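# Four arms trace a printed band with a pen block

## Task

Using the pen block, draw along the full length of the band printed on the board, keeping the centre of the drawn line on the band. Ink laid down wherever the block slides, so any stretch where the line's centre strays off the band is a penalty. Arm bases in metres, with heading in degrees measured counter-clockwise from +x: arm1 at x=+0.69 y=+1.33 z=+0.82, heading -130; arm2 at x=-0.83 y=+1.40 z=+0.72, heading -64; arm3 at x=-0.93 y=-1.17 z=+0.73, heading +50; arm4 at x=+0.86 y=-1.40 z=+0.78, heading +109. Anything that holds only because a robot is still holding it at the end is not counted as done.

## Robot and tools

Setup. Four identical i2rt Big YAM arms, arm1 to arm4, each with six revolute joints, a two-finger gripper and a wrist camera. Two fixed room cameras, cam_high and cam_wide, are not carried by any robot. With joints 1 and 6 at 0 and the hand level and pointing forward, the wrist camera rides on top of the hand and sees the fingertips. Reach is roughly 1.0 m out from the joint 1 axis. The arms act independently; one stalling does not pause the rest.

Frame. A single scene frame, origin on the floor, +z up, metres. The hand point sits halfway between the fingertips; the hand's z axis runs along the fingers, and the fingers open and close along its y axis. Base positions and headings are listed in the task.

execute_actions. Argument "actions" is a list containing exactly one action or none (an empty list only returns state and pictures). An action is an object keyed by "arm1" to "arm4"; each value holds "joints", an object of absolute joint targets by name, not offsets. Only the joints you name get new targets. Names, units, ranges and done-tolerances: joint1_rad -2.879 to 2.879 (±0.045), base yaw, positive counter-clockwise seen from above, 0 unfolds toward the base heading; joint2_rad 0 to 3.141 (±0.14), shoulder, 0 is upper arm pointing back roughly level, increasing lifts it up then forward; joint3_rad 0 to 3.019 (±0.09), elbow, 0 fully folded, increasing opens; joint4_rad -1.692 to 1.57 (±0.055), hand pitch, positive tips fingers up; joint5_rad -1.57 to 1.57 (±0.03), sideways swing, positive to the arm's right; joint6_rad -2.094 to 2.094 (±0.035), roll, positive clockwise seen from behind the hand; gripper_m 0 to 0.093 (±0.003), fingertip gap in metres, about 50 to 62 N per pad at most, lower on some grippers. Example: {"arm1": {"joints": {"gripper_m": 0.05}}, "arm2": {"joints": {"joint1_rad": 0.3}}}. All motions in one action start together and may finish at different times; no action runs beyond 15 s. Joints move at different speeds, so the hand can sweep a wide arc between postures. An unknown key or an out-of-range number rejects the whole call with no motion. Optional "cameras": list of arm1_cam_wrist, arm2_cam_wrist, arm3_cam_wrist, arm4_cam_wrist, cam_high, cam_wide or "all"; omitted, null or ["all"] gives every camera, [] gives none. The "pictures" line lists the images' order.

wait: "seconds" from 0 to 10; commands nothing, the scene keeps running, returns the same as an empty action.

zoom_image: "camera" plus "region" [x0, y0, x1, y1] in pixels of that camera's latest full image, origin top-left, at most 504 by 504.

finished_scene: "scene" integer, the current scene number. It is final and reports success; the goal must still hold once the robot lets go of nothing.

Reading results. joint_status reports how each commanded motion ended. off_target: stopped short and may still be pushing. contact_stop or time_out: the joint gives up its target and holds where it is, except that after time_out a joint may keep a target up to 0.375, 0.375, 0.113, 0.225, 0.075, 0.3 rad (joints 1-6) from where it stands and keep pushing, moving on if the path frees; on_its_own lists such joints. To relieve that push, command the joint its reported position. "joint command not followed", often with a "cause:" line, means a safety check blocked that arm's joint targets (the gripper part still runs); those joints show not_followed and may be retried on every later action until valid targets arrive. Calls without an action never show this line. In on_its_own, "held at" is the held target, not the actual angle. A tiny change from the current angle may produce no motion. A joint carrying weight sags once holding lapses. If a stop is reported, the remaining execute_actions, wait and finished_scene calls in that same reply are skipped.

Hazards. A Big YAM does not stop on contact; it keeps pressing and can press hard. Robot-to-robot squeezing fails the run; hard collisions may too. The state never says two robots are touching, and the anti-collision check can react late and ignores fingers, gripper housings and wrist cameras. Contact made through an object does not count. Avoid knocking anything out of the work area, which fails the task; avoid drops, slips, slams and hard pushes. Loose objects may occasionally get a brief shove.

Heat. Holding loads warms motors, even while you think. MOTOR HOT appears at 85 °C; at 100 °C that arm's motors and gripper let go until cooled (OVER-TEMPERATURE FAULT, a stop), and unfinished named keys show limit_stop_at_motor_heat; resend their targets afterwards. Some heat persists between scenes.

Timing. The simulation keeps running while you compose a reply, the robot holding its last command.

Calibration. Cameras use OpenCV conventions; T_world_to_cam maps scene coordinates to camera coordinates. Wrist cameras are fisheye 504x504; cam_high and cam_wide are 672x504 pinhole with radial distortion. Values may drift slightly per scene (up to about 2.3 degrees and 9 mm for room cameras); wrist camera poses depend on reported joint angles and inherit their errors.

Each tool is called after "Emit:" as name(argument=value, ...) on one line, values as JSON.

## Session

Emit:
execute_actions(actions=[])

Scene clock: 0.00 s.
Motor temperatures (°C, as the motors report them): arm1=[27 23 27 27 25 27] | arm2=[25 27 24 27 26 24] | arm3=[24 27 27 25 25 25] | arm4=[28 25 25 27 24 25]
arm1.joint_positions: joint1_rad=-0.806 joint2_rad=+0.326 joint3_rad=+1.492 joint4_rad=-1.441 joint5_rad=+0.031 joint6_rad=+0.678 gripper_m=+0.094
arm1.joint_status: not commanded
arm1.hand: x=+0.6227 y=+1.3331 z=+1.4211 quat_wxyz=(-0.208, -0.759, +0.245, +0.566) (m; scene frame)
arm2.joint_positions: joint1_rad=+0.647 joint2_rad=+0.424 joint3_rad=+1.395 joint4_rad=-1.575 joint5_rad=+0.227 joint6_rad=-0.107 gripper_m=+0.095
arm2.joint_status: not commanded
arm2.hand: x=-0.7281 y=+1.3111 z=+1.2494 quat_wxyz=(-0.408, -0.205, -0.860, +0.227) (m; scene frame)
arm3.joint_positions: joint1_rad=+0.528 joint2_rad=+0.413 joint3_rad=+1.689 joint4_rad=-1.522 joint5_rad=-0.228 joint6_rad=-0.623 gripper_m=+0.095
arm3.joint_status: not commanded
arm3.hand: x=-0.9570 y=-1.1149 z=+1.3801 quat_wxyz=(-0.532, +0.701, -0.354, -0.317) (m; scene frame)
arm4.joint_positions: joint1_rad=+0.407 joint2_rad=+0.413 joint3_rad=+1.443 joint4_rad=-1.464 joint5_rad=+0.141 joint6_rad=-0.219 gripper_m=+0.094
arm4.joint_status: not commanded
arm4.hand: x=+0.7991 y=-1.2932 z=+1.3487 quat_wxyz=(-0.317, +0.789, -0.289, -0.439) (m; scene frame)
pictures: arm1_cam_wrist, arm2_cam_wrist, arm3_cam_wrist, arm4_cam_wrist, cam_high, cam_wide
Images, in order (width x height): arm1_cam_wrist 504x504, arm2_cam_wrist 504x504, arm3_cam_wrist 504x504, arm4_cam_wrist 504x504, cam_high 672x504, cam_wide 672x504.

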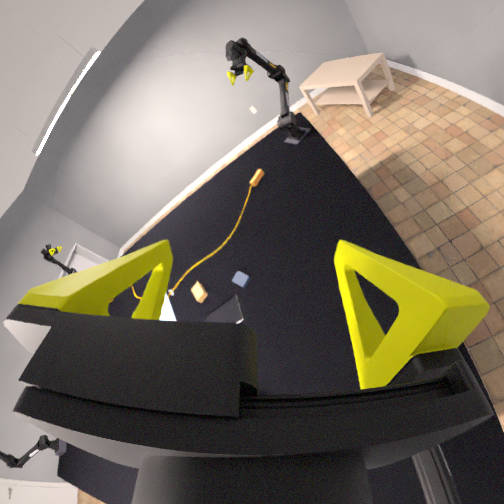

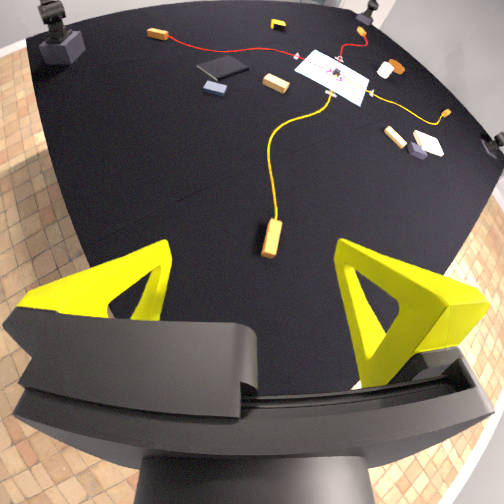

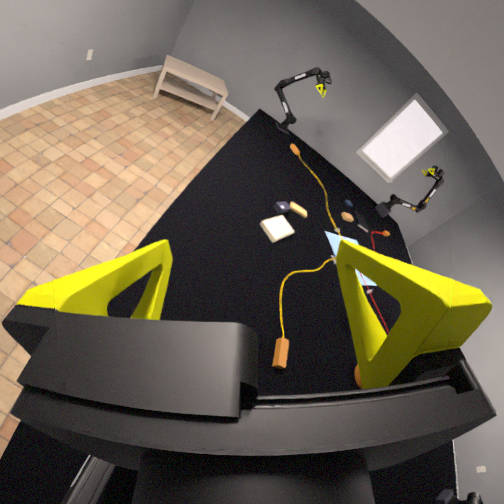

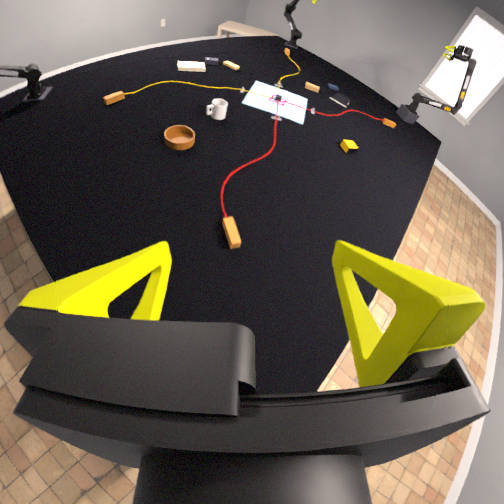

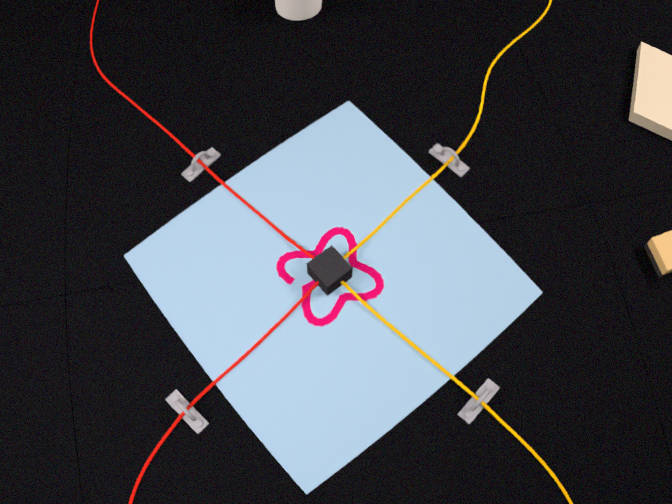

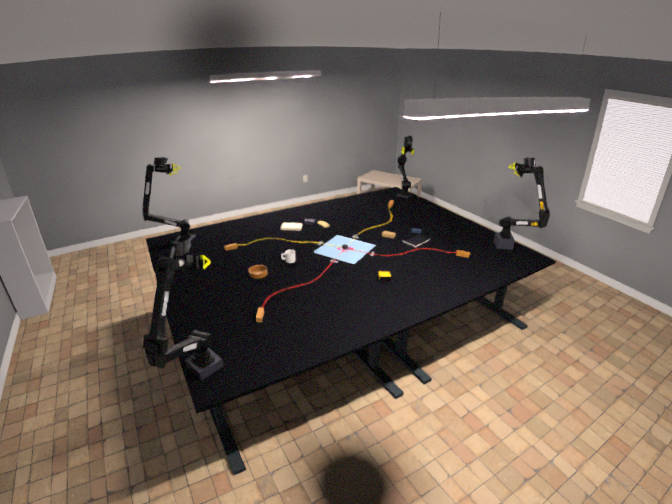

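Emit:
zoom_image(camera="cam_high", region=[250, 200, 410, 340])

Emit:
zoom_image(camera="cam_wide", region=[200, 180, 500, 340])

Region (250, 200, 410, 340) of cam_high's 672x504 image, scaled by 3.150, with more detail than that image has; it fills the top 441 rows of this view, and the rest is white.

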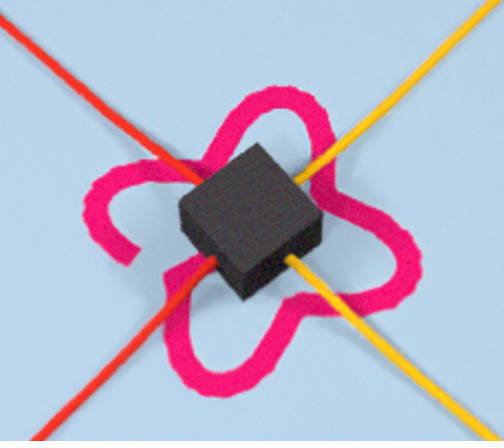

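Region (200, 180, 500, 340) of cam_wide's 672x504 image, scaled by 1.680, with more detail than that image has; it fills the top 269 rows of this view, and the rest is white.

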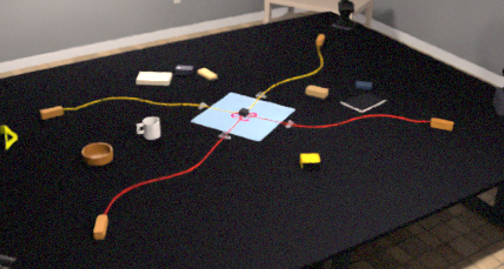

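Emit:
execute_actions(actions=[{"arm1":{"joints":{"joint1_rad":0.58,"joint2_rad":1.9,"joint3_rad":1.7,"joint4_rad":-1.37,"joint5_rad":0,"joint6_rad":0}},"arm2":{"joints":{"joint1_rad":0.03,"joint2_rad":1.7,"joint3_rad":1.5,"joint4_rad":-1.37,"joint5_rad":0,"joint6_rad":0}},"arm3":{"joints":{"joint1_rad":-0.18,"joint2_rad":1.9,"joint3_rad":1.9,"joint4_rad":-1.57,"joint5_rad":0,"joint6_rad":0}},"arm4":{"joints":{"joint1_rad":0.29,"joint2_rad":2.0,"joint3_rad":1.9,"joint4_rad":-1.47,"joint5_rad":0,"joint6_rad":0}}}])

Scene clock: 7.00 s.
Motor temperatures (°C, as the motors report them): arm1=[27 24 28 27 25 27] | arm2=[25 27 25 27 26 24] | arm3=[24 28 28 25 25 25] | arm4=[28 26 26 27 24 25]
arm1.joint_positions: joint1_rad=+0.582 joint2_rad=+1.883 joint3_rad=+1.693 joint4_rad=-1.361 joint5_rad=+0.000 joint6_rad=+0.008 gripper_m=+0.094
arm1.joint_status: all done
arm1.hand: x=+0.6305 y=+0.7550 z=+0.9711 quat_wxyz=(-0.005, -0.747, -0.664, +0.007) (m; scene frame)
arm2.joint_positions: joint1_rad=+0.028 joint2_rad=+1.701 joint3_rad=+1.484 joint4_rad=-1.376 joint5_rad=+0.000 joint6_rad=-0.013 gripper_m=+0.095
arm2.joint_status: all done
arm2.hand: x=-0.5849 y=+0.9535 z=+0.8892 quat_wxyz=(+0.017, -0.509, -0.861, -0.003) (m; scene frame)
arm3.joint_positions: joint1_rad=-0.177 joint2_rad=+1.905 joint3_rad=+1.885 joint4_rad=-1.561 joint5_rad=-0.003 joint6_rad=-0.014 gripper_m=+0.095
arm3.joint_status: all done
arm3.hand: x=-0.4766 y=-0.7864 z=+0.9425 quat_wxyz=(+0.005, +0.350, -0.937, -0.002) (m; scene frame)
arm4.joint_positions: joint1_rad=+0.297 joint2_rad=+1.988 joint3_rad=+1.896 joint4_rad=-1.464 joint5_rad=+0.004 joint6_rad=-0.010 gripper_m=+0.094
arm4.joint_status: all done
arm4.hand: x=+0.4912 y=-0.8988 z=+0.9490 quat_wxyz=(-0.002, +0.895, -0.446, -0.009) (m; scene frame)
pictures: arm1_cam_wrist, arm2_cam_wrist, arm3_cam_wrist, arm4_cam_wrist, cam_high, cam_wide
camera_calibration (this result's frames):
arm1_cam_wrist: T_world_to_cam=[[-0.993549, 0.113339, -0.00387509, 0.538062], [0.090427, 0.812394, 0.576054, -1.22242], [0.0684374, 0.571988, -0.817402, 0.440614], [0, 0, 0, 1]] pos_world=[0.614977, 0.68008, 1.06643]
arm2_cam_wrist: T_world_to_cam=[[-0.871198, -0.490904, 0.00520429, -0.0432006], [-0.386219, 0.691883, 0.610027, -1.42504], [-0.303065, 0.529444, -0.792364, 0.148287], [0, 0, 0, 1]] pos_world=[-0.543074, 0.886245, 0.987036]
arm3_cam_wrist: T_world_to_cam=[[0.647893, -0.761726, -0.00293301, -0.286166], [-0.620179, -0.529727, 0.578591, -1.25135], [-0.442281, -0.373046, -0.815613, 0.3859], [0, 0, 0, 1]] pos_world=[-0.419979, -0.736895, 1.03792]
arm4_cam_wrist: T_world_to_cam=[[0.806938, 0.590486, -0.0133073, 0.152798], [0.489351, -0.655775, 0.574886, -1.36928], [0.330735, -0.47041, -0.818125, 0.315188], [0, 0, 0, 1]] pos_world=[0.442518, -0.839901, 1.04708]
Images, in order (width x height): arm1_cam_wrist 504x504, arm2_cam_wrist 504x504, arm3_cam_wrist 504x504, arm4_cam_wrist 504x504, cam_high 672x504, cam_wide 672x504.

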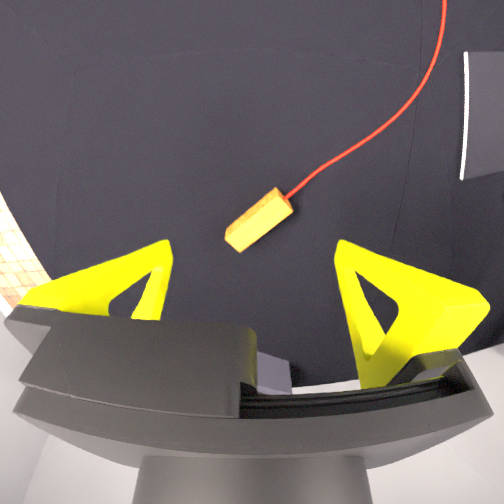

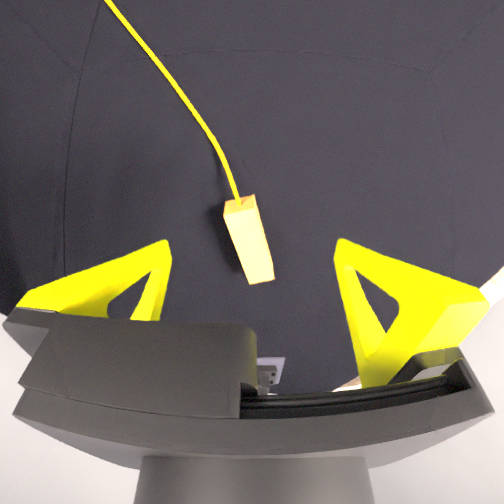

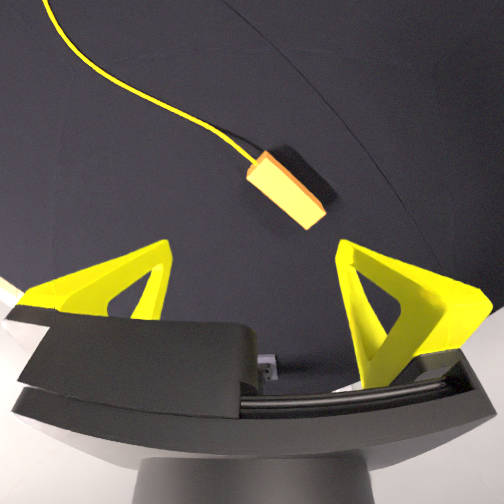

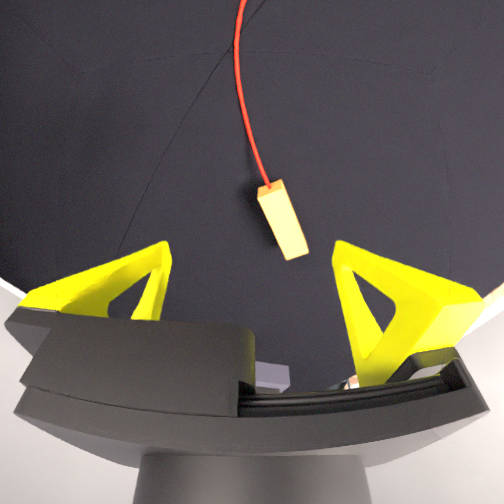

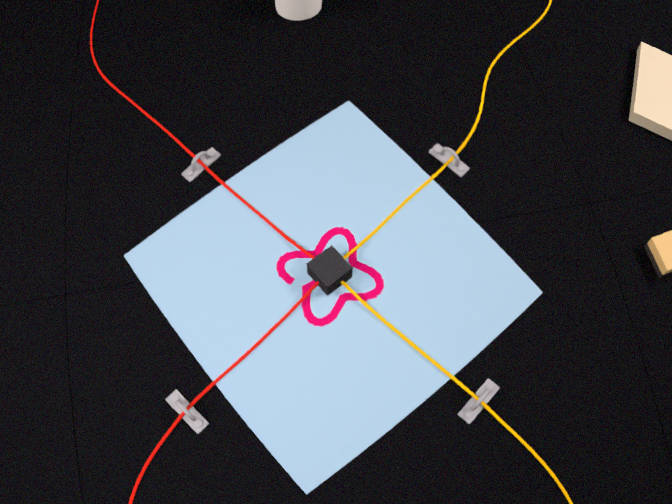

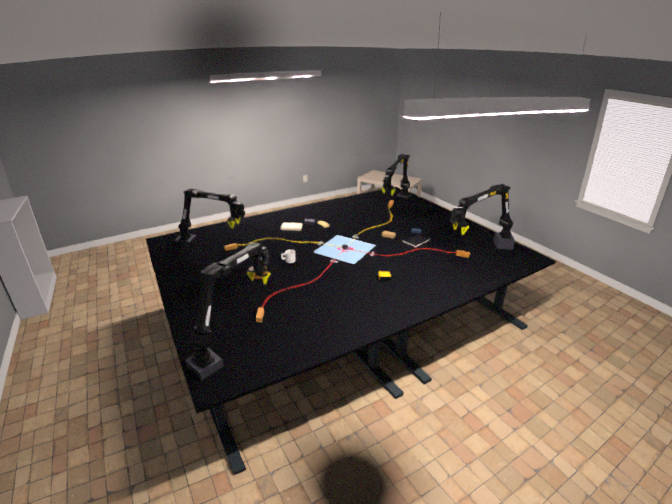

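Emit:
execute_actions(actions=[{"arm1":{"joints":{"joint1_rad":0.549,"joint2_rad":1.882,"joint3_rad":1.115,"joint4_rad":-0.8,"joint6_rad":0.79}},"arm2":{"joints":{"joint1_rad":0.03,"joint2_rad":1.525,"joint3_rad":1.003,"joint4_rad":-1.05,"joint6_rad":-0.25}},"arm3":{"joints":{"joint1_rad":-0.26,"joint2_rad":1.908,"joint3_rad":1.442,"joint4_rad":-1.105,"joint6_rad":-0.85}},"arm4":{"joints":{"joint1_rad":0.23,"joint2_rad":1.916,"joint3_rad":1.307,"joint4_rad":-0.96,"joint6_rad":-0.39}}}], cameras=["arm1_cam_wrist","arm2_cam_wrist","arm3_cam_wrist","arm4_cam_wrist"])

Scene clock: 14.73 s.
Motor temperatures (°C, as the motors report them): arm1=[27 25 30 27 25 27] | arm2=[25 28 26 27 26 24] | arm3=[24 29 29 25 25 25] | arm4=[28 27 28 27 24 25]
arm1.joint_positions: joint1_rad=+0.551 joint2_rad=+1.875 joint3_rad=+1.121 joint4_rad=-0.810 joint5_rad=+0.000 joint6_rad=+0.782 gripper_m=+0.094
arm1.joint_status: all done
arm1.hand: x=+0.6265 y=+0.8595 z=+0.7830 quat_wxyz=(-0.001, -0.948, -0.318, +0.001) (m; scene frame)
arm2.joint_positions: joint1_rad=+0.028 joint2_rad=+1.526 joint3_rad=+0.991 joint4_rad=-1.064 joint5_rad=+0.000 joint6_rad=-0.237 gripper_m=+0.095
arm2.joint_status: all done
arm2.hand: x=-0.6388 y=+1.0520 z=+0.7927 quat_wxyz=(+0.019, -0.409, -0.912, -0.006) (m; scene frame)
arm3.joint_positions: joint1_rad=-0.267 joint2_rad=+1.902 joint3_rad=+1.448 joint4_rad=-1.117 joint5_rad=-0.002 joint6_rad=-0.836 gripper_m=+0.095
arm3.joint_status: all done
arm3.hand: x=-0.4747 y=-0.8493 z=+0.7826 quat_wxyz=(-0.001, +0.662, -0.750, -0.003) (m; scene frame)
arm4.joint_positions: joint1_rad=+0.223 joint2_rad=+1.906 joint3_rad=+1.316 joint4_rad=-0.977 joint5_rad=+0.002 joint6_rad=-0.379 gripper_m=+0.094
arm4.joint_status: all done
arm4.hand: x=+0.5770 y=-0.9516 z=+0.7878 quat_wxyz=(+0.000, +0.951, -0.310, -0.005) (m; scene frame)
pictures: arm1_cam_wrist, arm2_cam_wrist, arm3_cam_wrist, arm4_cam_wrist
camera_calibration (this result's frames):
arm1_cam_wrist: T_world_to_cam=[[-0.606349, 0.795172, -0.00654076, -0.305031], [0.641509, 0.494003, 0.586879, -1.27872], [0.469901, 0.351658, -0.809648, 0.159184], [0, 0, 0, 1]] pos_world=[0.560553, 0.818263, 0.877341]
arm2_cam_wrist: T_world_to_cam=[[-0.740328, -0.672236, -0.00357715, 0.239955], [-0.531382, 0.581931, 0.615622, -1.43668], [-0.411761, 0.457663, -0.788034, 0.00592831], [0, 0, 0, 1]] pos_world=[-0.583341, 0.994643, 0.889983]
arm3_cam_wrist: T_world_to_cam=[[0.990991, -0.133926, 0.000299402, 0.35777], [-0.110426, -0.815829, 0.567652, -1.18349], [-0.0757794, -0.562571, -0.823269, 0.251856], [0, 0, 0, 1]] pos_world=[-0.466149, -0.775925, 0.879049]
arm4_cam_wrist: T_world_to_cam=[[0.600837, 0.79928, -0.0121132, 0.429363], [0.654075, -0.482859, 0.582266, -1.28952], [0.459544, -0.35777, -0.812908, 0.158843], [0, 0, 0, 1]] pos_world=[0.512468, -0.909006, 0.885167]
Images, in order (width x height): arm1_cam_wrist 504x504, arm2_cam_wrist 504x504, arm3_cam_wrist 504x504, arm4_cam_wrist 504x504.

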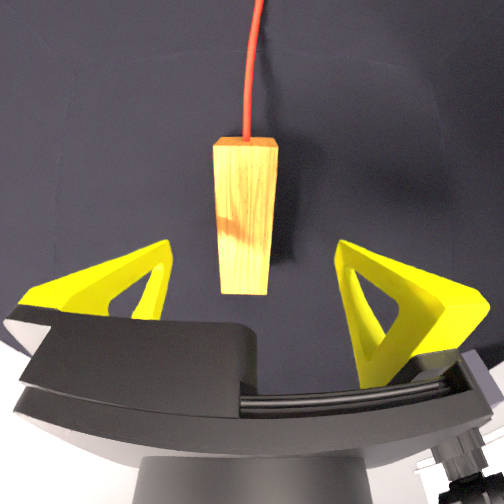

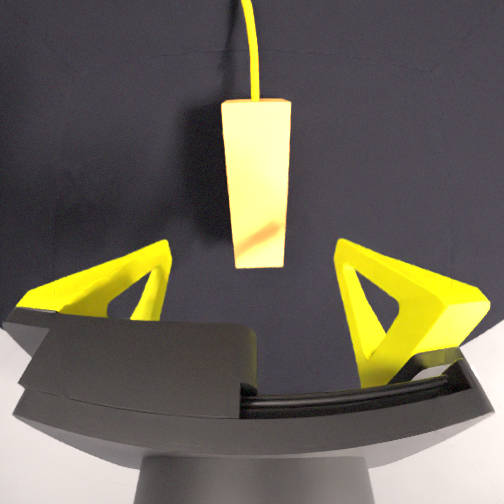

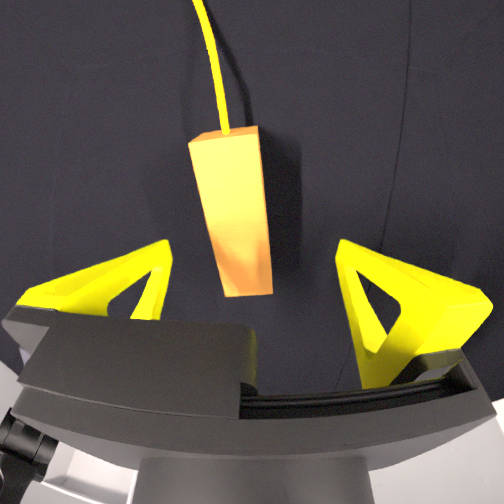

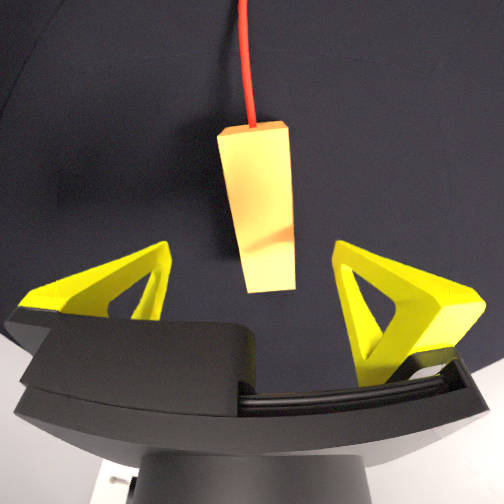

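Emit:
execute_actions(actions=[{"arm1":{"joints":{"joint2_rad":1.987,"joint3_rad":1.087,"joint4_rad":-0.67}},"arm2":{"joints":{"joint2_rad":1.663,"joint3_rad":0.961,"joint4_rad":-0.85}},"arm3":{"joints":{"joint2_rad":1.972,"joint3_rad":1.387,"joint4_rad":-0.985,"joint6_rad":-0.95}},"arm4":{"joints":{"joint2_rad":2.007,"joint3_rad":1.262,"joint4_rad":-0.825,"joint6_rad":-0.47}}}], cameras=["arm1_cam_wrist","arm2_cam_wrist","arm3_cam_wrist","arm4_cam_wrist"])

Scene clock: 17.27 s.
Motor temperatures (°C, as the motors report them): arm1=[27 25 30 27 25 27] | arm2=[25 28 26 27 26 24] | arm3=[24 29 29 25 25 25] | arm4=[28 27 28 27 24 25]
arm1.joint_positions: joint1_rad=+0.551 joint2_rad=+1.979 joint3_rad=+1.090 joint4_rad=-0.679 joint5_rad=+0.000 joint6_rad=+0.783 gripper_m=+0.094
arm1.joint_status: all done
arm1.hand: x=+0.6271 y=+0.8640 z=+0.7277 quat_wxyz=(+0.001, -0.948, -0.318, +0.000) (m; scene frame)
arm2.joint_positions: joint1_rad=+0.028 joint2_rad=+1.664 joint3_rad=+0.961 joint4_rad=-0.868 joint5_rad=-0.003 joint6_rad=-0.239 gripper_m=+0.095
arm2.joint_status: all done
arm2.hand: x=-0.6293 y=+1.0330 z=+0.7295 quat_wxyz=(+0.007, -0.409, -0.913, +0.001) (m; scene frame)
arm3.joint_positions: joint1_rad=-0.267 joint2_rad=+1.963 joint3_rad=+1.393 joint4_rad=-0.996 joint5_rad=+0.000 joint6_rad=-0.935 gripper_m=+0.095
arm3.joint_status: all done
arm3.hand: x=-0.4747 y=-0.8491 z=+0.7321 quat_wxyz=(-0.004, +0.698, -0.716, -0.002) (m; scene frame)
arm4.joint_positions: joint1_rad=+0.227 joint2_rad=+1.982 joint3_rad=+1.277 joint4_rad=-0.840 joint5_rad=+0.003 joint6_rad=-0.459 gripper_m=+0.094
arm4.joint_status: all done
arm4.hand: x=+0.5725 y=-0.9499 z=+0.7374 quat_wxyz=(-0.007, +0.963, -0.270, -0.013) (m; scene frame)
pictures: arm1_cam_wrist, arm2_cam_wrist, arm3_cam_wrist, arm4_cam_wrist
camera_calibration (this result's frames):
arm1_cam_wrist: T_world_to_cam=[[-0.605736, 0.795658, -0.00359541, -0.311552], [0.641539, 0.491068, 0.589304, -1.24809], [0.47065, 0.354656, -0.807903, 0.108229], [0, 0, 0, 1]] pos_world=[0.561043, 0.822402, 0.821824]
arm2_cam_wrist: T_world_to_cam=[[-0.739606, -0.67304, -0.000111238, 0.232811], [-0.541758, 0.595242, 0.593452, -1.38578], [-0.399351, 0.438981, -0.804869, 0.00808202], [0, 0, 0, 1]] pos_world=[-0.57534, 0.978015, 0.828923]
arm3_cam_wrist: T_world_to_cam=[[0.999386, -0.0344195, 0.00661971, 0.441669], [-0.0321315, -0.824222, 0.565354, -1.12292], [-0.0140031, -0.56522, -0.824822, 0.238583], [0, 0, 0, 1]] pos_world=[-0.474138, -0.775482, 0.828713]
arm4_cam_wrist: T_world_to_cam=[[0.531177, 0.847259, -0.00183364, 0.507896], [0.698798, -0.436875, 0.566411, -1.22668], [0.479095, -0.302145, -0.824121, 0.170511], [0, 0, 0, 1]] pos_world=[0.505731, -0.914708, 0.836259]
Images, in order (width x height): arm1_cam_wrist 504x504, arm2_cam_wrist 504x504, arm3_cam_wrist 504x504, arm4_cam_wrist 504x504.

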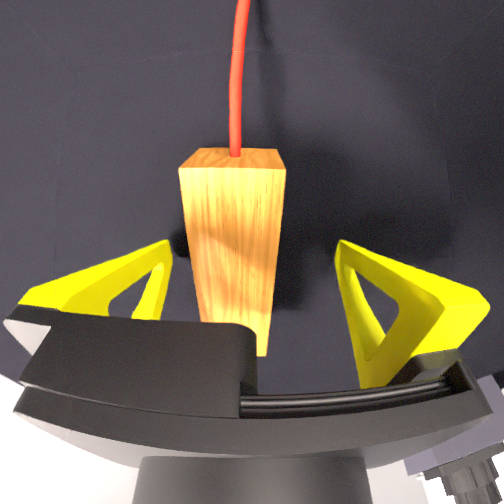

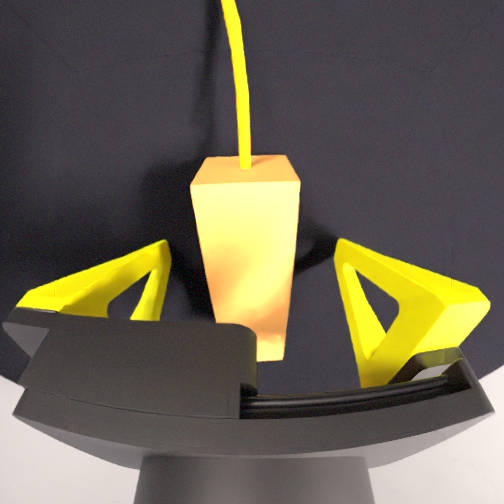

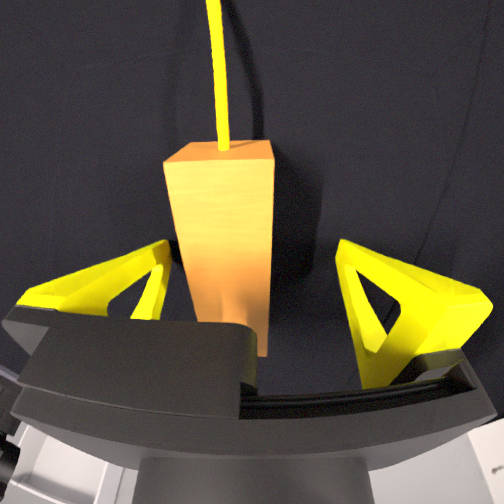

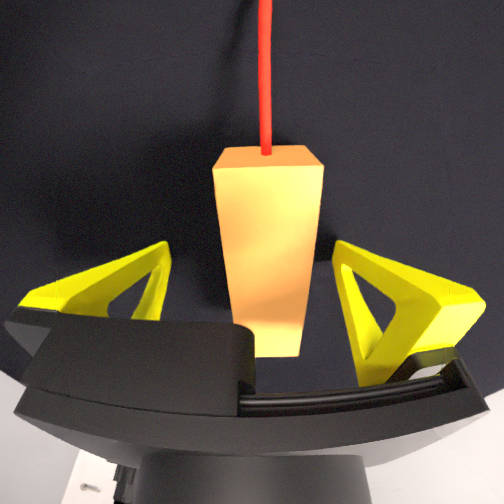

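Shadows suggest tips are near the table. Close.

Emit:
execute_actions(actions=[{"arm1":{"joints":{"gripper_m":0.0}},"arm2":{"joints":{"gripper_m":0.0}},"arm3":{"joints":{"gripper_m":0.0}},"arm4":{"joints":{"gripper_m":0.0}}}])

Scene clock: 19.17 s.
Motor temperatures (°C, as the motors report them): arm1=[27 26 30 27 25 27] | arm2=[25 28 26 27 26 24] | arm3=[24 29 29 25 25 25] | arm4=[28 27 28 27 24 25]
arm1.joint_positions: joint1_rad=+0.551 joint2_rad=+1.979 joint3_rad=+1.090 joint4_rad=-0.678 joint5_rad=+0.000 joint6_rad=+0.784 gripper_m=+0.034
arm1.joint_status: gripper_m off_target (ended at +0.034, target +0.000)
arm1.hand: x=+0.6270 y=+0.8636 z=+0.7277 quat_wxyz=(+0.000, -0.948, -0.317, +0.001) (m; scene frame)
arm2.joint_positions: joint1_rad=+0.028 joint2_rad=+1.664 joint3_rad=+0.961 joint4_rad=-0.866 joint5_rad=-0.001 joint6_rad=-0.239 gripper_m=+0.035
arm2.joint_status: gripper_m off_target (ended at +0.035, target +0.000)
arm2.hand: x=-0.6292 y=+1.0323 z=+0.7295 quat_wxyz=(+0.006, -0.409, -0.913, +0.002) (m; scene frame)
arm3.joint_positions: joint1_rad=-0.267 joint2_rad=+1.963 joint3_rad=+1.393 joint4_rad=-0.995 joint5_rad=-0.001 joint6_rad=-0.937 gripper_m=+0.034
arm3.joint_status: gripper_m off_target (ended at +0.034, target +0.000)
arm3.hand: x=-0.4745 y=-0.8489 z=+0.7321 quat_wxyz=(-0.004, +0.699, -0.715, -0.002) (m; scene frame)
arm4.joint_positions: joint1_rad=+0.227 joint2_rad=+1.982 joint3_rad=+1.277 joint4_rad=-0.840 joint5_rad=+0.002 joint6_rad=-0.461 gripper_m=+0.034
arm4.joint_status: gripper_m off_target (ended at +0.034, target +0.000)
arm4.hand: x=+0.5724 y=-0.9499 z=+0.7374 quat_wxyz=(-0.007, +0.963, -0.269, -0.013) (m; scene frame)
pictures: arm1_cam_wrist, arm2_cam_wrist, arm3_cam_wrist, arm4_cam_wrist, cam_high, cam_wide
camera_calibration (this result's frames):
arm1_cam_wrist: T_world_to_cam=[[-0.604827, 0.796343, -0.00466923, -0.311668], [0.642227, 0.491225, 0.588424, -1.2478], [0.470881, 0.352896, -0.808539, 0.110224], [0, 0, 0, 1]] pos_world=[0.560963, 0.822248, 0.821901]
arm2_cam_wrist: T_world_to_cam=[[-0.739318, -0.673353, 0.0020209, 0.231344], [-0.54196, 0.596829, 0.591671, -1.38578], [-0.39961, 0.436338, -0.806177, 0.0119379], [0, 0, 0, 1]] pos_world=[-0.57523, 0.977641, 0.829083]
arm3_cam_wrist: T_world_to_cam=[[0.999432, -0.0329033, 0.00731867, 0.442281], [-0.0312886, -0.824815, 0.564537, -1.12224], [-0.0125386, -0.564445, -0.825375, 0.240467], [0, 0, 0, 1]] pos_world=[-0.474128, -0.77536, 0.828786]
arm4_cam_wrist: T_world_to_cam=[[0.529867, 0.848078, -0.00231369, 0.509856], [0.699934, -0.435765, 0.565863, -1.22576], [0.478888, -0.301451, -0.824496, 0.171648], [0, 0, 0, 1]] pos_world=[0.505596, -0.914797, 0.836315]
Images, in order (width x height): arm1_cam_wrist 504x504, arm2_cam_wrist 504x504, arm3_cam_wrist 504x504, arm4_cam_wrist 504x504, cam_high 672x504, cam_wide 672x504.

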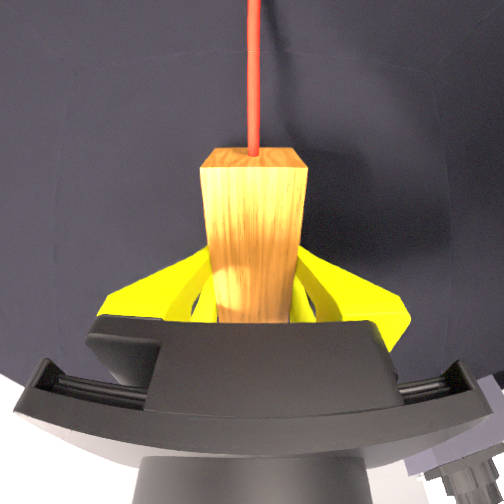

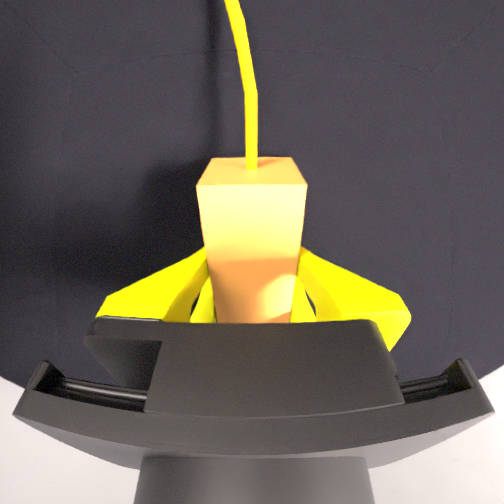

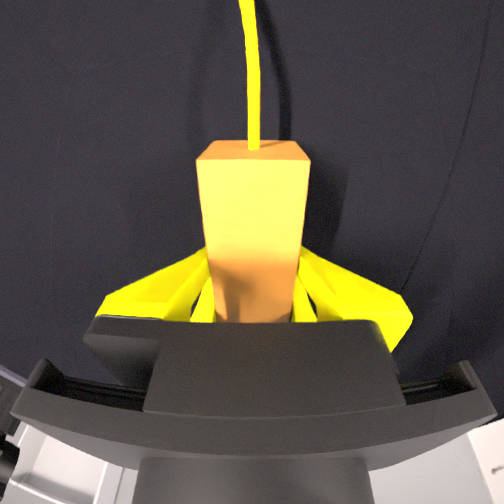

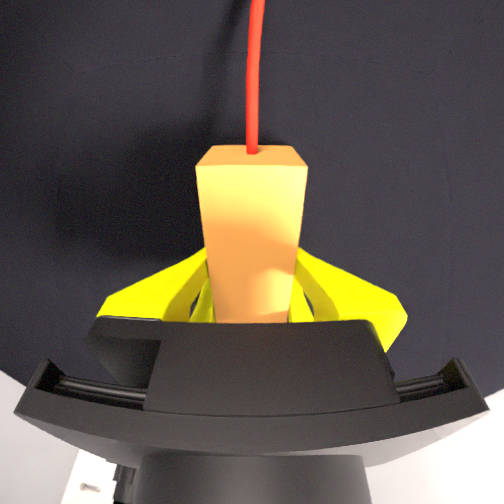

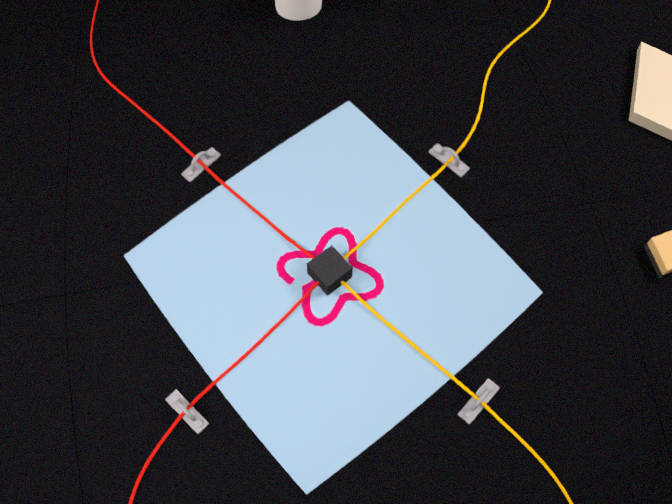

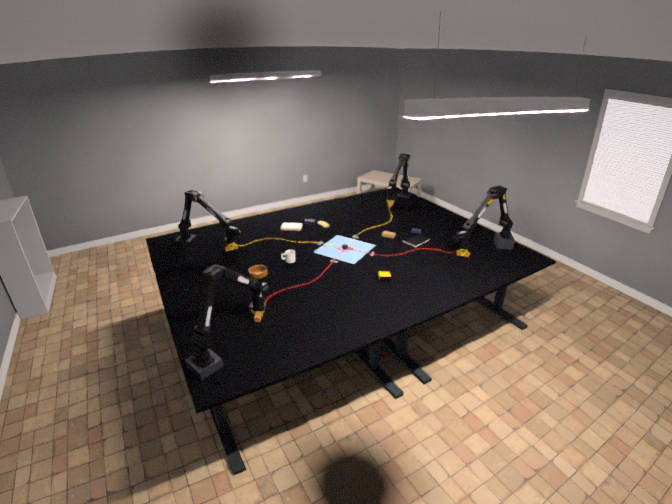

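Emit:
execute_actions(actions=[{"arm1":{"joints":{"joint1_rad":0.8,"joint2_rad":1.93,"joint4_rad":-0.73}},"arm2":{"joints":{"joint1_rad":-0.33,"joint2_rad":1.6,"joint4_rad":-0.92,"joint6_rad":-0.6}},"arm3":{"joints":{"joint2_rad":1.817,"joint3_rad":1.245,"joint4_rad":-1.0,"joint6_rad":-0.7}},"arm4":{"joints":{"joint2_rad":1.863,"joint3_rad":1.131,"joint4_rad":-0.84}}}], cameras=["cam_high","cam_wide"])

Scene clock: 28.77 s.
Motor temperatures (°C, as the motors report them): arm1=[27 26 30 27 25 27] | arm2=[25 28 26 27 26 24] | arm3=[24 30 30 25 25 25] | arm4=[28 28 27 27 24 25]
arm1.joint_positions: joint1_rad=+0.805 joint2_rad=+1.940 joint3_rad=+1.090 joint4_rad=-0.722 joint5_rad=+0.000 joint6_rad=+0.784 gripper_m=+0.034
arm1.joint_status: all done
arm1.hand: x=+0.7474 y=+0.8645 z=+0.7454 quat_wxyz=(+0.002, -0.901, -0.435, -0.001) (m; scene frame)
arm2.joint_positions: joint1_rad=-0.339 joint2_rad=+1.612 joint3_rad=+0.959 joint4_rad=-0.906 joint5_rad=+0.001 joint6_rad=-0.586 gripper_m=+0.035
arm2.joint_status: all done
arm2.hand: x=-0.7749 y=+0.9914 z=+0.7516 quat_wxyz=(+0.005, -0.418, -0.909, +0.008) (m; scene frame)
arm3.joint_positions: joint1_rad=-0.267 joint2_rad=+1.835 joint3_rad=+1.247 joint4_rad=-0.996 joint5_rad=-0.001 joint6_rad=-0.714 gripper_m=+0.034
arm3.joint_status: all done
arm3.hand: x=-0.5170 y=-0.8787 z=+0.7500 quat_wxyz=(+0.006, +0.615, -0.789, -0.003) (m; scene frame)
arm4.joint_positions: joint1_rad=+0.227 joint2_rad=+1.866 joint3_rad=+1.142 joint4_rad=-0.839 joint5_rad=+0.002 joint6_rad=-0.461 gripper_m=+0.034
arm4.joint_status: all done
arm4.hand: x=+0.5983 y=-0.9904 z=+0.7540 quat_wxyz=(+0.000, +0.963, -0.269, -0.006) (m; scene frame)
pictures: cam_high, cam_wide
Images, in order (width x height): cam_high 672x504, cam_wide 672x504.

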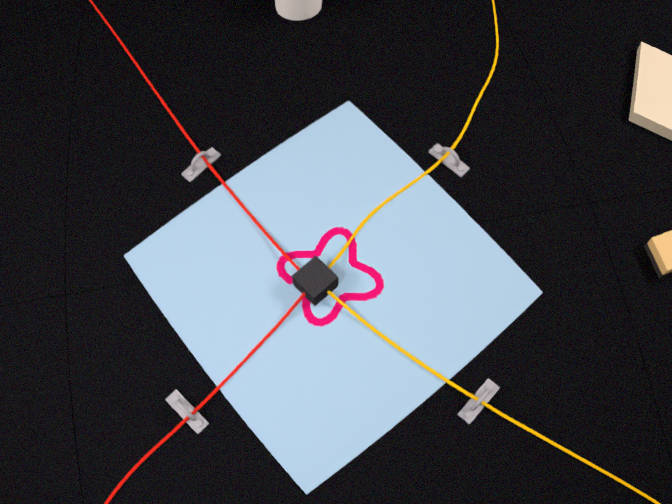

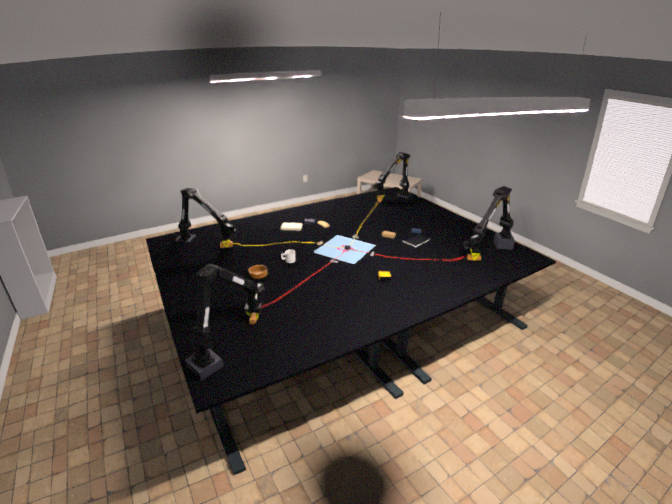

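Block already moved (luckily in the right direction).

Emit:
zoom_image(camera="cam_high", region=[250, 200, 410, 340])

Region (250, 200, 410, 340) of cam_high's 672x504 image, scaled by 3.150, with more detail than that image has; it fills the top 441 rows of this view, and the rest is white.

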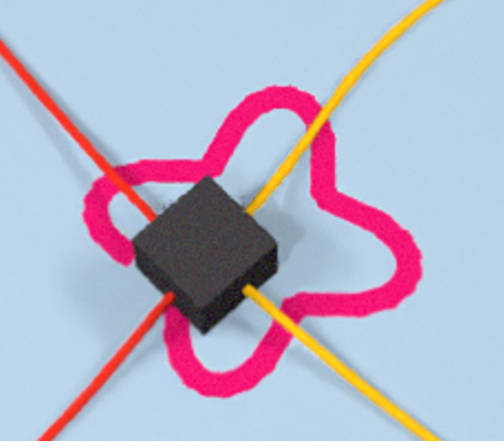

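Emit:
execute_actions(actions=[{"arm2":{"joints":{"joint1_rad":-0.38,"joint2_rad":1.773,"joint3_rad":1.174,"joint4_rad":-0.96,"joint6_rad":-0.75}},"arm4":{"joints":{"joint1_rad":-0.13,"joint2_rad":2.07,"joint3_rad":1.45,"joint4_rad":-0.945}}}], cameras=["cam_high","cam_wide"])

Scene clock: 33.63 s.
Motor temperatures (°C, as the motors report them): arm1=[27 26 30 27 25 27] | arm2=[25 28 27 27 26 24] | arm3=[24 30 30 25 25 25] | arm4=[28 28 28 27 24 25]
arm1.joint_positions: joint1_rad=+0.805 joint2_rad=+1.940 joint3_rad=+1.090 joint4_rad=-0.722 joint5_rad=+0.000 joint6_rad=+0.784 gripper_m=+0.034
arm1.joint_status: not commanded
arm1.hand: x=+0.7474 y=+0.8645 z=+0.7454 quat_wxyz=(+0.002, -0.901, -0.435, -0.001) (m; scene frame)
arm2.joint_positions: joint1_rad=-0.377 joint2_rad=+1.781 joint3_rad=+1.133 joint4_rad=-0.952 joint5_rad=+0.000 joint6_rad=-0.736 gripper_m=+0.035
arm2.joint_status: all done
arm2.hand: x=-0.7859 y=+0.9373 z=+0.7336 quat_wxyz=(+0.014, -0.366, -0.931, -0.011) (m; scene frame)
arm3.joint_positions: joint1_rad=-0.267 joint2_rad=+1.835 joint3_rad=+1.247 joint4_rad=-0.996 joint5_rad=-0.001 joint6_rad=-0.714 gripper_m=+0.034
arm3.joint_status: not commanded
arm3.hand: x=-0.5170 y=-0.8787 z=+0.7500 quat_wxyz=(+0.006, +0.615, -0.789, -0.003) (m; scene frame)
arm4.joint_positions: joint1_rad=-0.130 joint2_rad=+2.045 joint3_rad=+1.416 joint4_rad=-0.936 joint5_rad=+0.001 joint6_rad=-0.469 gripper_m=+0.034
arm4.joint_status: all done
arm4.hand: x=+0.7409 y=-0.8469 z=+0.7441 quat_wxyz=(+0.001, +0.902, -0.432, -0.005) (m; scene frame)
pictures: cam_high, cam_wide
Images, in order (width x height): cam_high 672x504, cam_wide 672x504.

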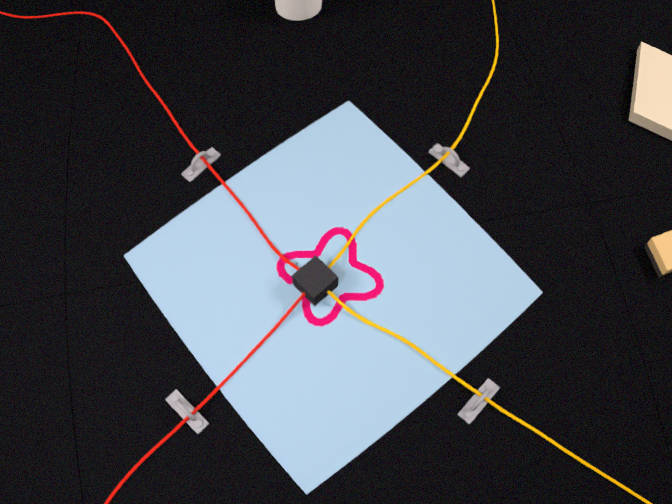

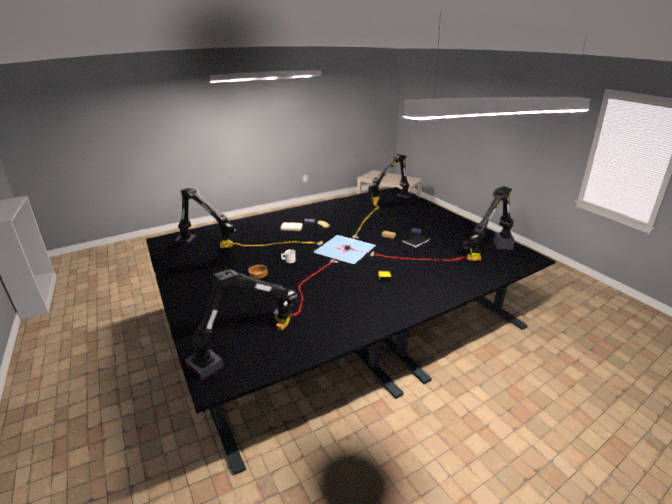

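Emit:
execute_actions(actions=[{"arm1":{"joints":{"joint1_rad":0.828}},"arm2":{"joints":{"joint3_rad":1.22,"joint4_rad":-1.0}},"arm4":{"joints":{"joint1_rad":-0.26,"joint3_rad":1.49,"joint4_rad":-0.98}}}], cameras=["cam_high"])

Emit:
zoom_image(camera="cam_high", region=[250, 200, 410, 340])

Scene clock: 36.30 s.
Motor temperatures (°C, as the motors report them): arm1=[27 26 30 27 25 27] | arm2=[25 29 27 27 26 24] | arm3=[24 31 30 25 25 25] | arm4=[28 28 29 27 24 25]
arm1.joint_positions: joint1_rad=+0.822 joint2_rad=+1.940 joint3_rad=+1.090 joint4_rad=-0.722 joint5_rad=+0.000 joint6_rad=+0.784 gripper_m=+0.034
arm1.joint_status: all done
arm1.hand: x=+0.7556 y=+0.8655 z=+0.7454 quat_wxyz=(+0.002, -0.897, -0.443, -0.001) (m; scene frame)
arm2.joint_positions: joint1_rad=-0.377 joint2_rad=+1.781 joint3_rad=+1.178 joint4_rad=-0.986 joint5_rad=+0.000 joint6_rad=-0.737 gripper_m=+0.035
arm2.joint_status: all done
arm2.hand: x=-0.7845 y=+0.9243 z=+0.7477 quat_wxyz=(+0.012, -0.366, -0.931, -0.006) (m; scene frame)
arm3.joint_positions: joint1_rad=-0.267 joint2_rad=+1.835 joint3_rad=+1.247 joint4_rad=-0.996 joint5_rad=-0.001 joint6_rad=-0.714 gripper_m=+0.034
arm3.joint_status: not commanded
arm3.hand: x=-0.5170 y=-0.8787 z=+0.7500 quat_wxyz=(+0.006, +0.615, -0.789, -0.003) (m; scene frame)
arm4.joint_positions: joint1_rad=-0.266 joint2_rad=+2.046 joint3_rad=+1.448 joint4_rad=-0.963 joint5_rad=+0.001 joint6_rad=-0.469 gripper_m=+0.034
arm4.joint_status: all done
arm4.hand: x=+0.8165 y=-0.8282 z=+0.7530 quat_wxyz=(-0.001, +0.870, -0.492, -0.005) (m; scene frame)
pictures: cam_high
Images, in order (width x height): cam_high 672x504.

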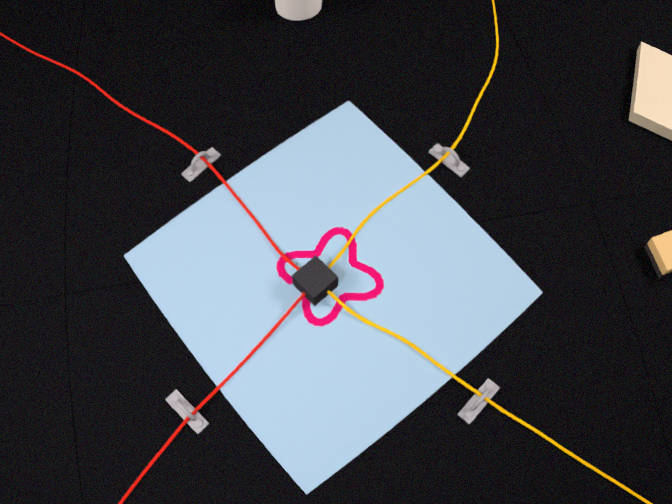

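Region (250, 200, 410, 340) of cam_high's 672x504 image, scaled by 3.150, with more detail than that image has; it fills the top 441 rows of this view, and the rest is white.

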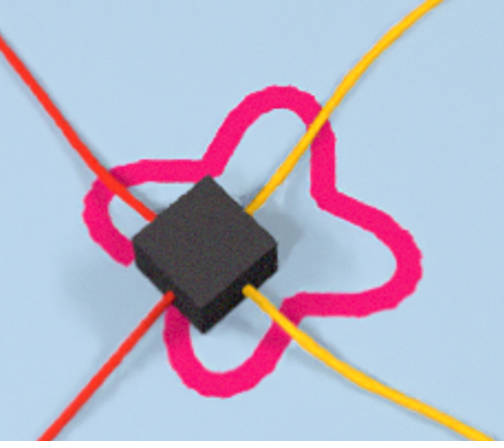

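Emit:
execute_actions(actions=[{"arm1":{"joints":{"joint1_rad":0.85}},"arm4":{"joints":{"joint1_rad":-0.30}}}], cameras=["cam_high"])

Emit:
zoom_image(camera="cam_high", region=[250, 200, 410, 340])

Scene clock: 39.00 s.
Motor temperatures (°C, as the motors report them): arm1=[27 27 30 27 25 27] | arm2=[25 29 28 27 26 24] | arm3=[24 31 30 25 25 25] | arm4=[28 28 30 27 24 25]
arm1.joint_positions: joint1_rad=+0.843 joint2_rad=+1.940 joint3_rad=+1.090 joint4_rad=-0.722 joint5_rad=+0.001 joint6_rad=+0.784 gripper_m=+0.034
arm1.joint_status: all done
arm1.hand: x=+0.7652 y=+0.8669 z=+0.7454 quat_wxyz=(+0.003, -0.892, -0.452, +0.000) (m; scene frame)
arm2.joint_positions: joint1_rad=-0.377 joint2_rad=+1.781 joint3_rad=+1.178 joint4_rad=-0.986 joint5_rad=+0.000 joint6_rad=-0.737 gripper_m=+0.035
arm2.joint_status: not commanded
arm2.hand: x=-0.7845 y=+0.9243 z=+0.7477 quat_wxyz=(+0.012, -0.366, -0.931, -0.006) (m; scene frame)
arm3.joint_positions: joint1_rad=-0.267 joint2_rad=+1.835 joint3_rad=+1.247 joint4_rad=-0.996 joint5_rad=-0.001 joint6_rad=-0.714 gripper_m=+0.034
arm3.joint_status: not commanded
arm3.hand: x=-0.5170 y=-0.8787 z=+0.7500 quat_wxyz=(+0.006, +0.615, -0.789, -0.003) (m; scene frame)
arm4.joint_positions: joint1_rad=-0.296 joint2_rad=+2.046 joint3_rad=+1.448 joint4_rad=-0.963 joint5_rad=+0.001 joint6_rad=-0.469 gripper_m=+0.034
arm4.joint_status: all done
arm4.hand: x=+0.8338 y=-0.8272 z=+0.7528 quat_wxyz=(-0.001, +0.863, -0.506, -0.005) (m; scene frame)
pictures: cam_high
Images, in order (width x height): cam_high 672x504.

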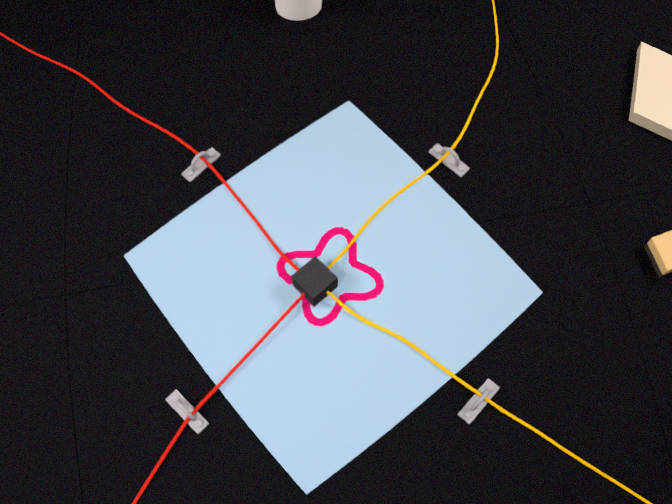

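Region (250, 200, 410, 340) of cam_high's 672x504 image, scaled by 3.150, with more detail than that image has; it fills the top 441 rows of this view, and the rest is white.

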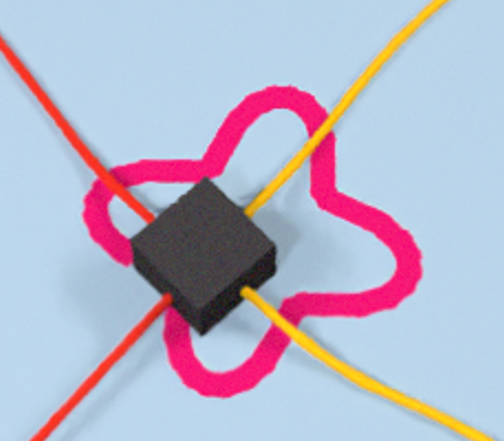

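Now taut on 1.

Emit:
execute_actions(actions=[{"arm1":{"joints":{"joint1_rad":0.865}},"arm4":{"joints":{"joint1_rad":-0.335}},"arm2":{"joints":{"joint1_rad":-0.45}}}], cameras=["cam_high"])

Emit:
zoom_image(camera="cam_high", region=[250, 200, 410, 340])

Scene clock: 40.73 s.
Motor temperatures (°C, as the motors report them): arm1=[27 27 30 27 25 27] | arm2=[25 29 28 27 26 24] | arm3=[24 31 30 25 25 25] | arm4=[28 28 30 27 24 25]
arm1.joint_positions: joint1_rad=+0.852 joint2_rad=+1.940 joint3_rad=+1.090 joint4_rad=-0.722 joint5_rad=+0.001 joint6_rad=+0.784 gripper_m=+0.034
arm1.joint_status: all done
arm1.hand: x=+0.7693 y=+0.8675 z=+0.7454 quat_wxyz=(+0.003, -0.890, -0.456, +0.000) (m; scene frame)
arm2.joint_positions: joint1_rad=-0.456 joint2_rad=+1.781 joint3_rad=+1.178 joint4_rad=-0.986 joint5_rad=+0.000 joint6_rad=-0.737 gripper_m=+0.035
arm2.joint_status: all done
arm2.hand: x=-0.8223 y=+0.9226 z=+0.7482 quat_wxyz=(+0.011, -0.402, -0.916, -0.006) (m; scene frame)
arm3.joint_positions: joint1_rad=-0.267 joint2_rad=+1.835 joint3_rad=+1.247 joint4_rad=-0.996 joint5_rad=-0.001 joint6_rad=-0.714 gripper_m=+0.034
arm3.joint_status: not commanded
arm3.hand: x=-0.5170 y=-0.8787 z=+0.7500 quat_wxyz=(+0.006, +0.615, -0.789, -0.003) (m; scene frame)
arm4.joint_positions: joint1_rad=-0.332 joint2_rad=+2.046 joint3_rad=+1.448 joint4_rad=-0.963 joint5_rad=+0.001 joint6_rad=-0.469 gripper_m=+0.034
arm4.joint_status: all done
arm4.hand: x=+0.8543 y=-0.8268 z=+0.7527 quat_wxyz=(-0.001, +0.854, -0.521, -0.005) (m; scene frame)
pictures: cam_high
Images, in order (width x height): cam_high 672x504.

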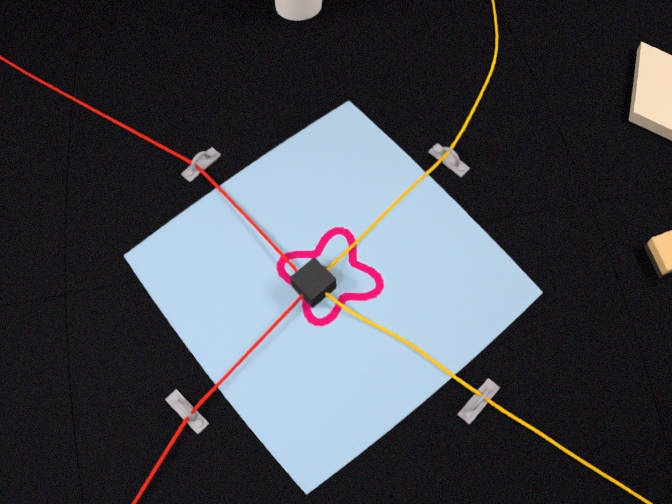

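Region (250, 200, 410, 340) of cam_high's 672x504 image, scaled by 3.150, with more detail than that image has; it fills the top 441 rows of this view, and the rest is white.

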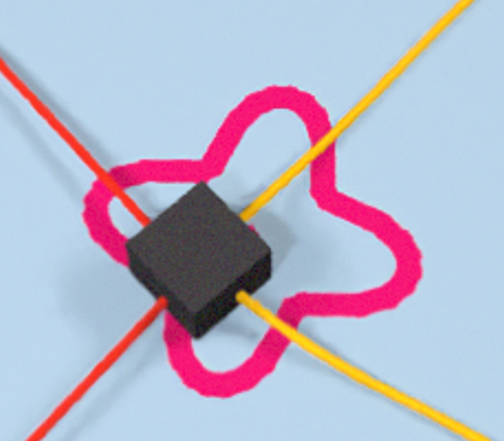

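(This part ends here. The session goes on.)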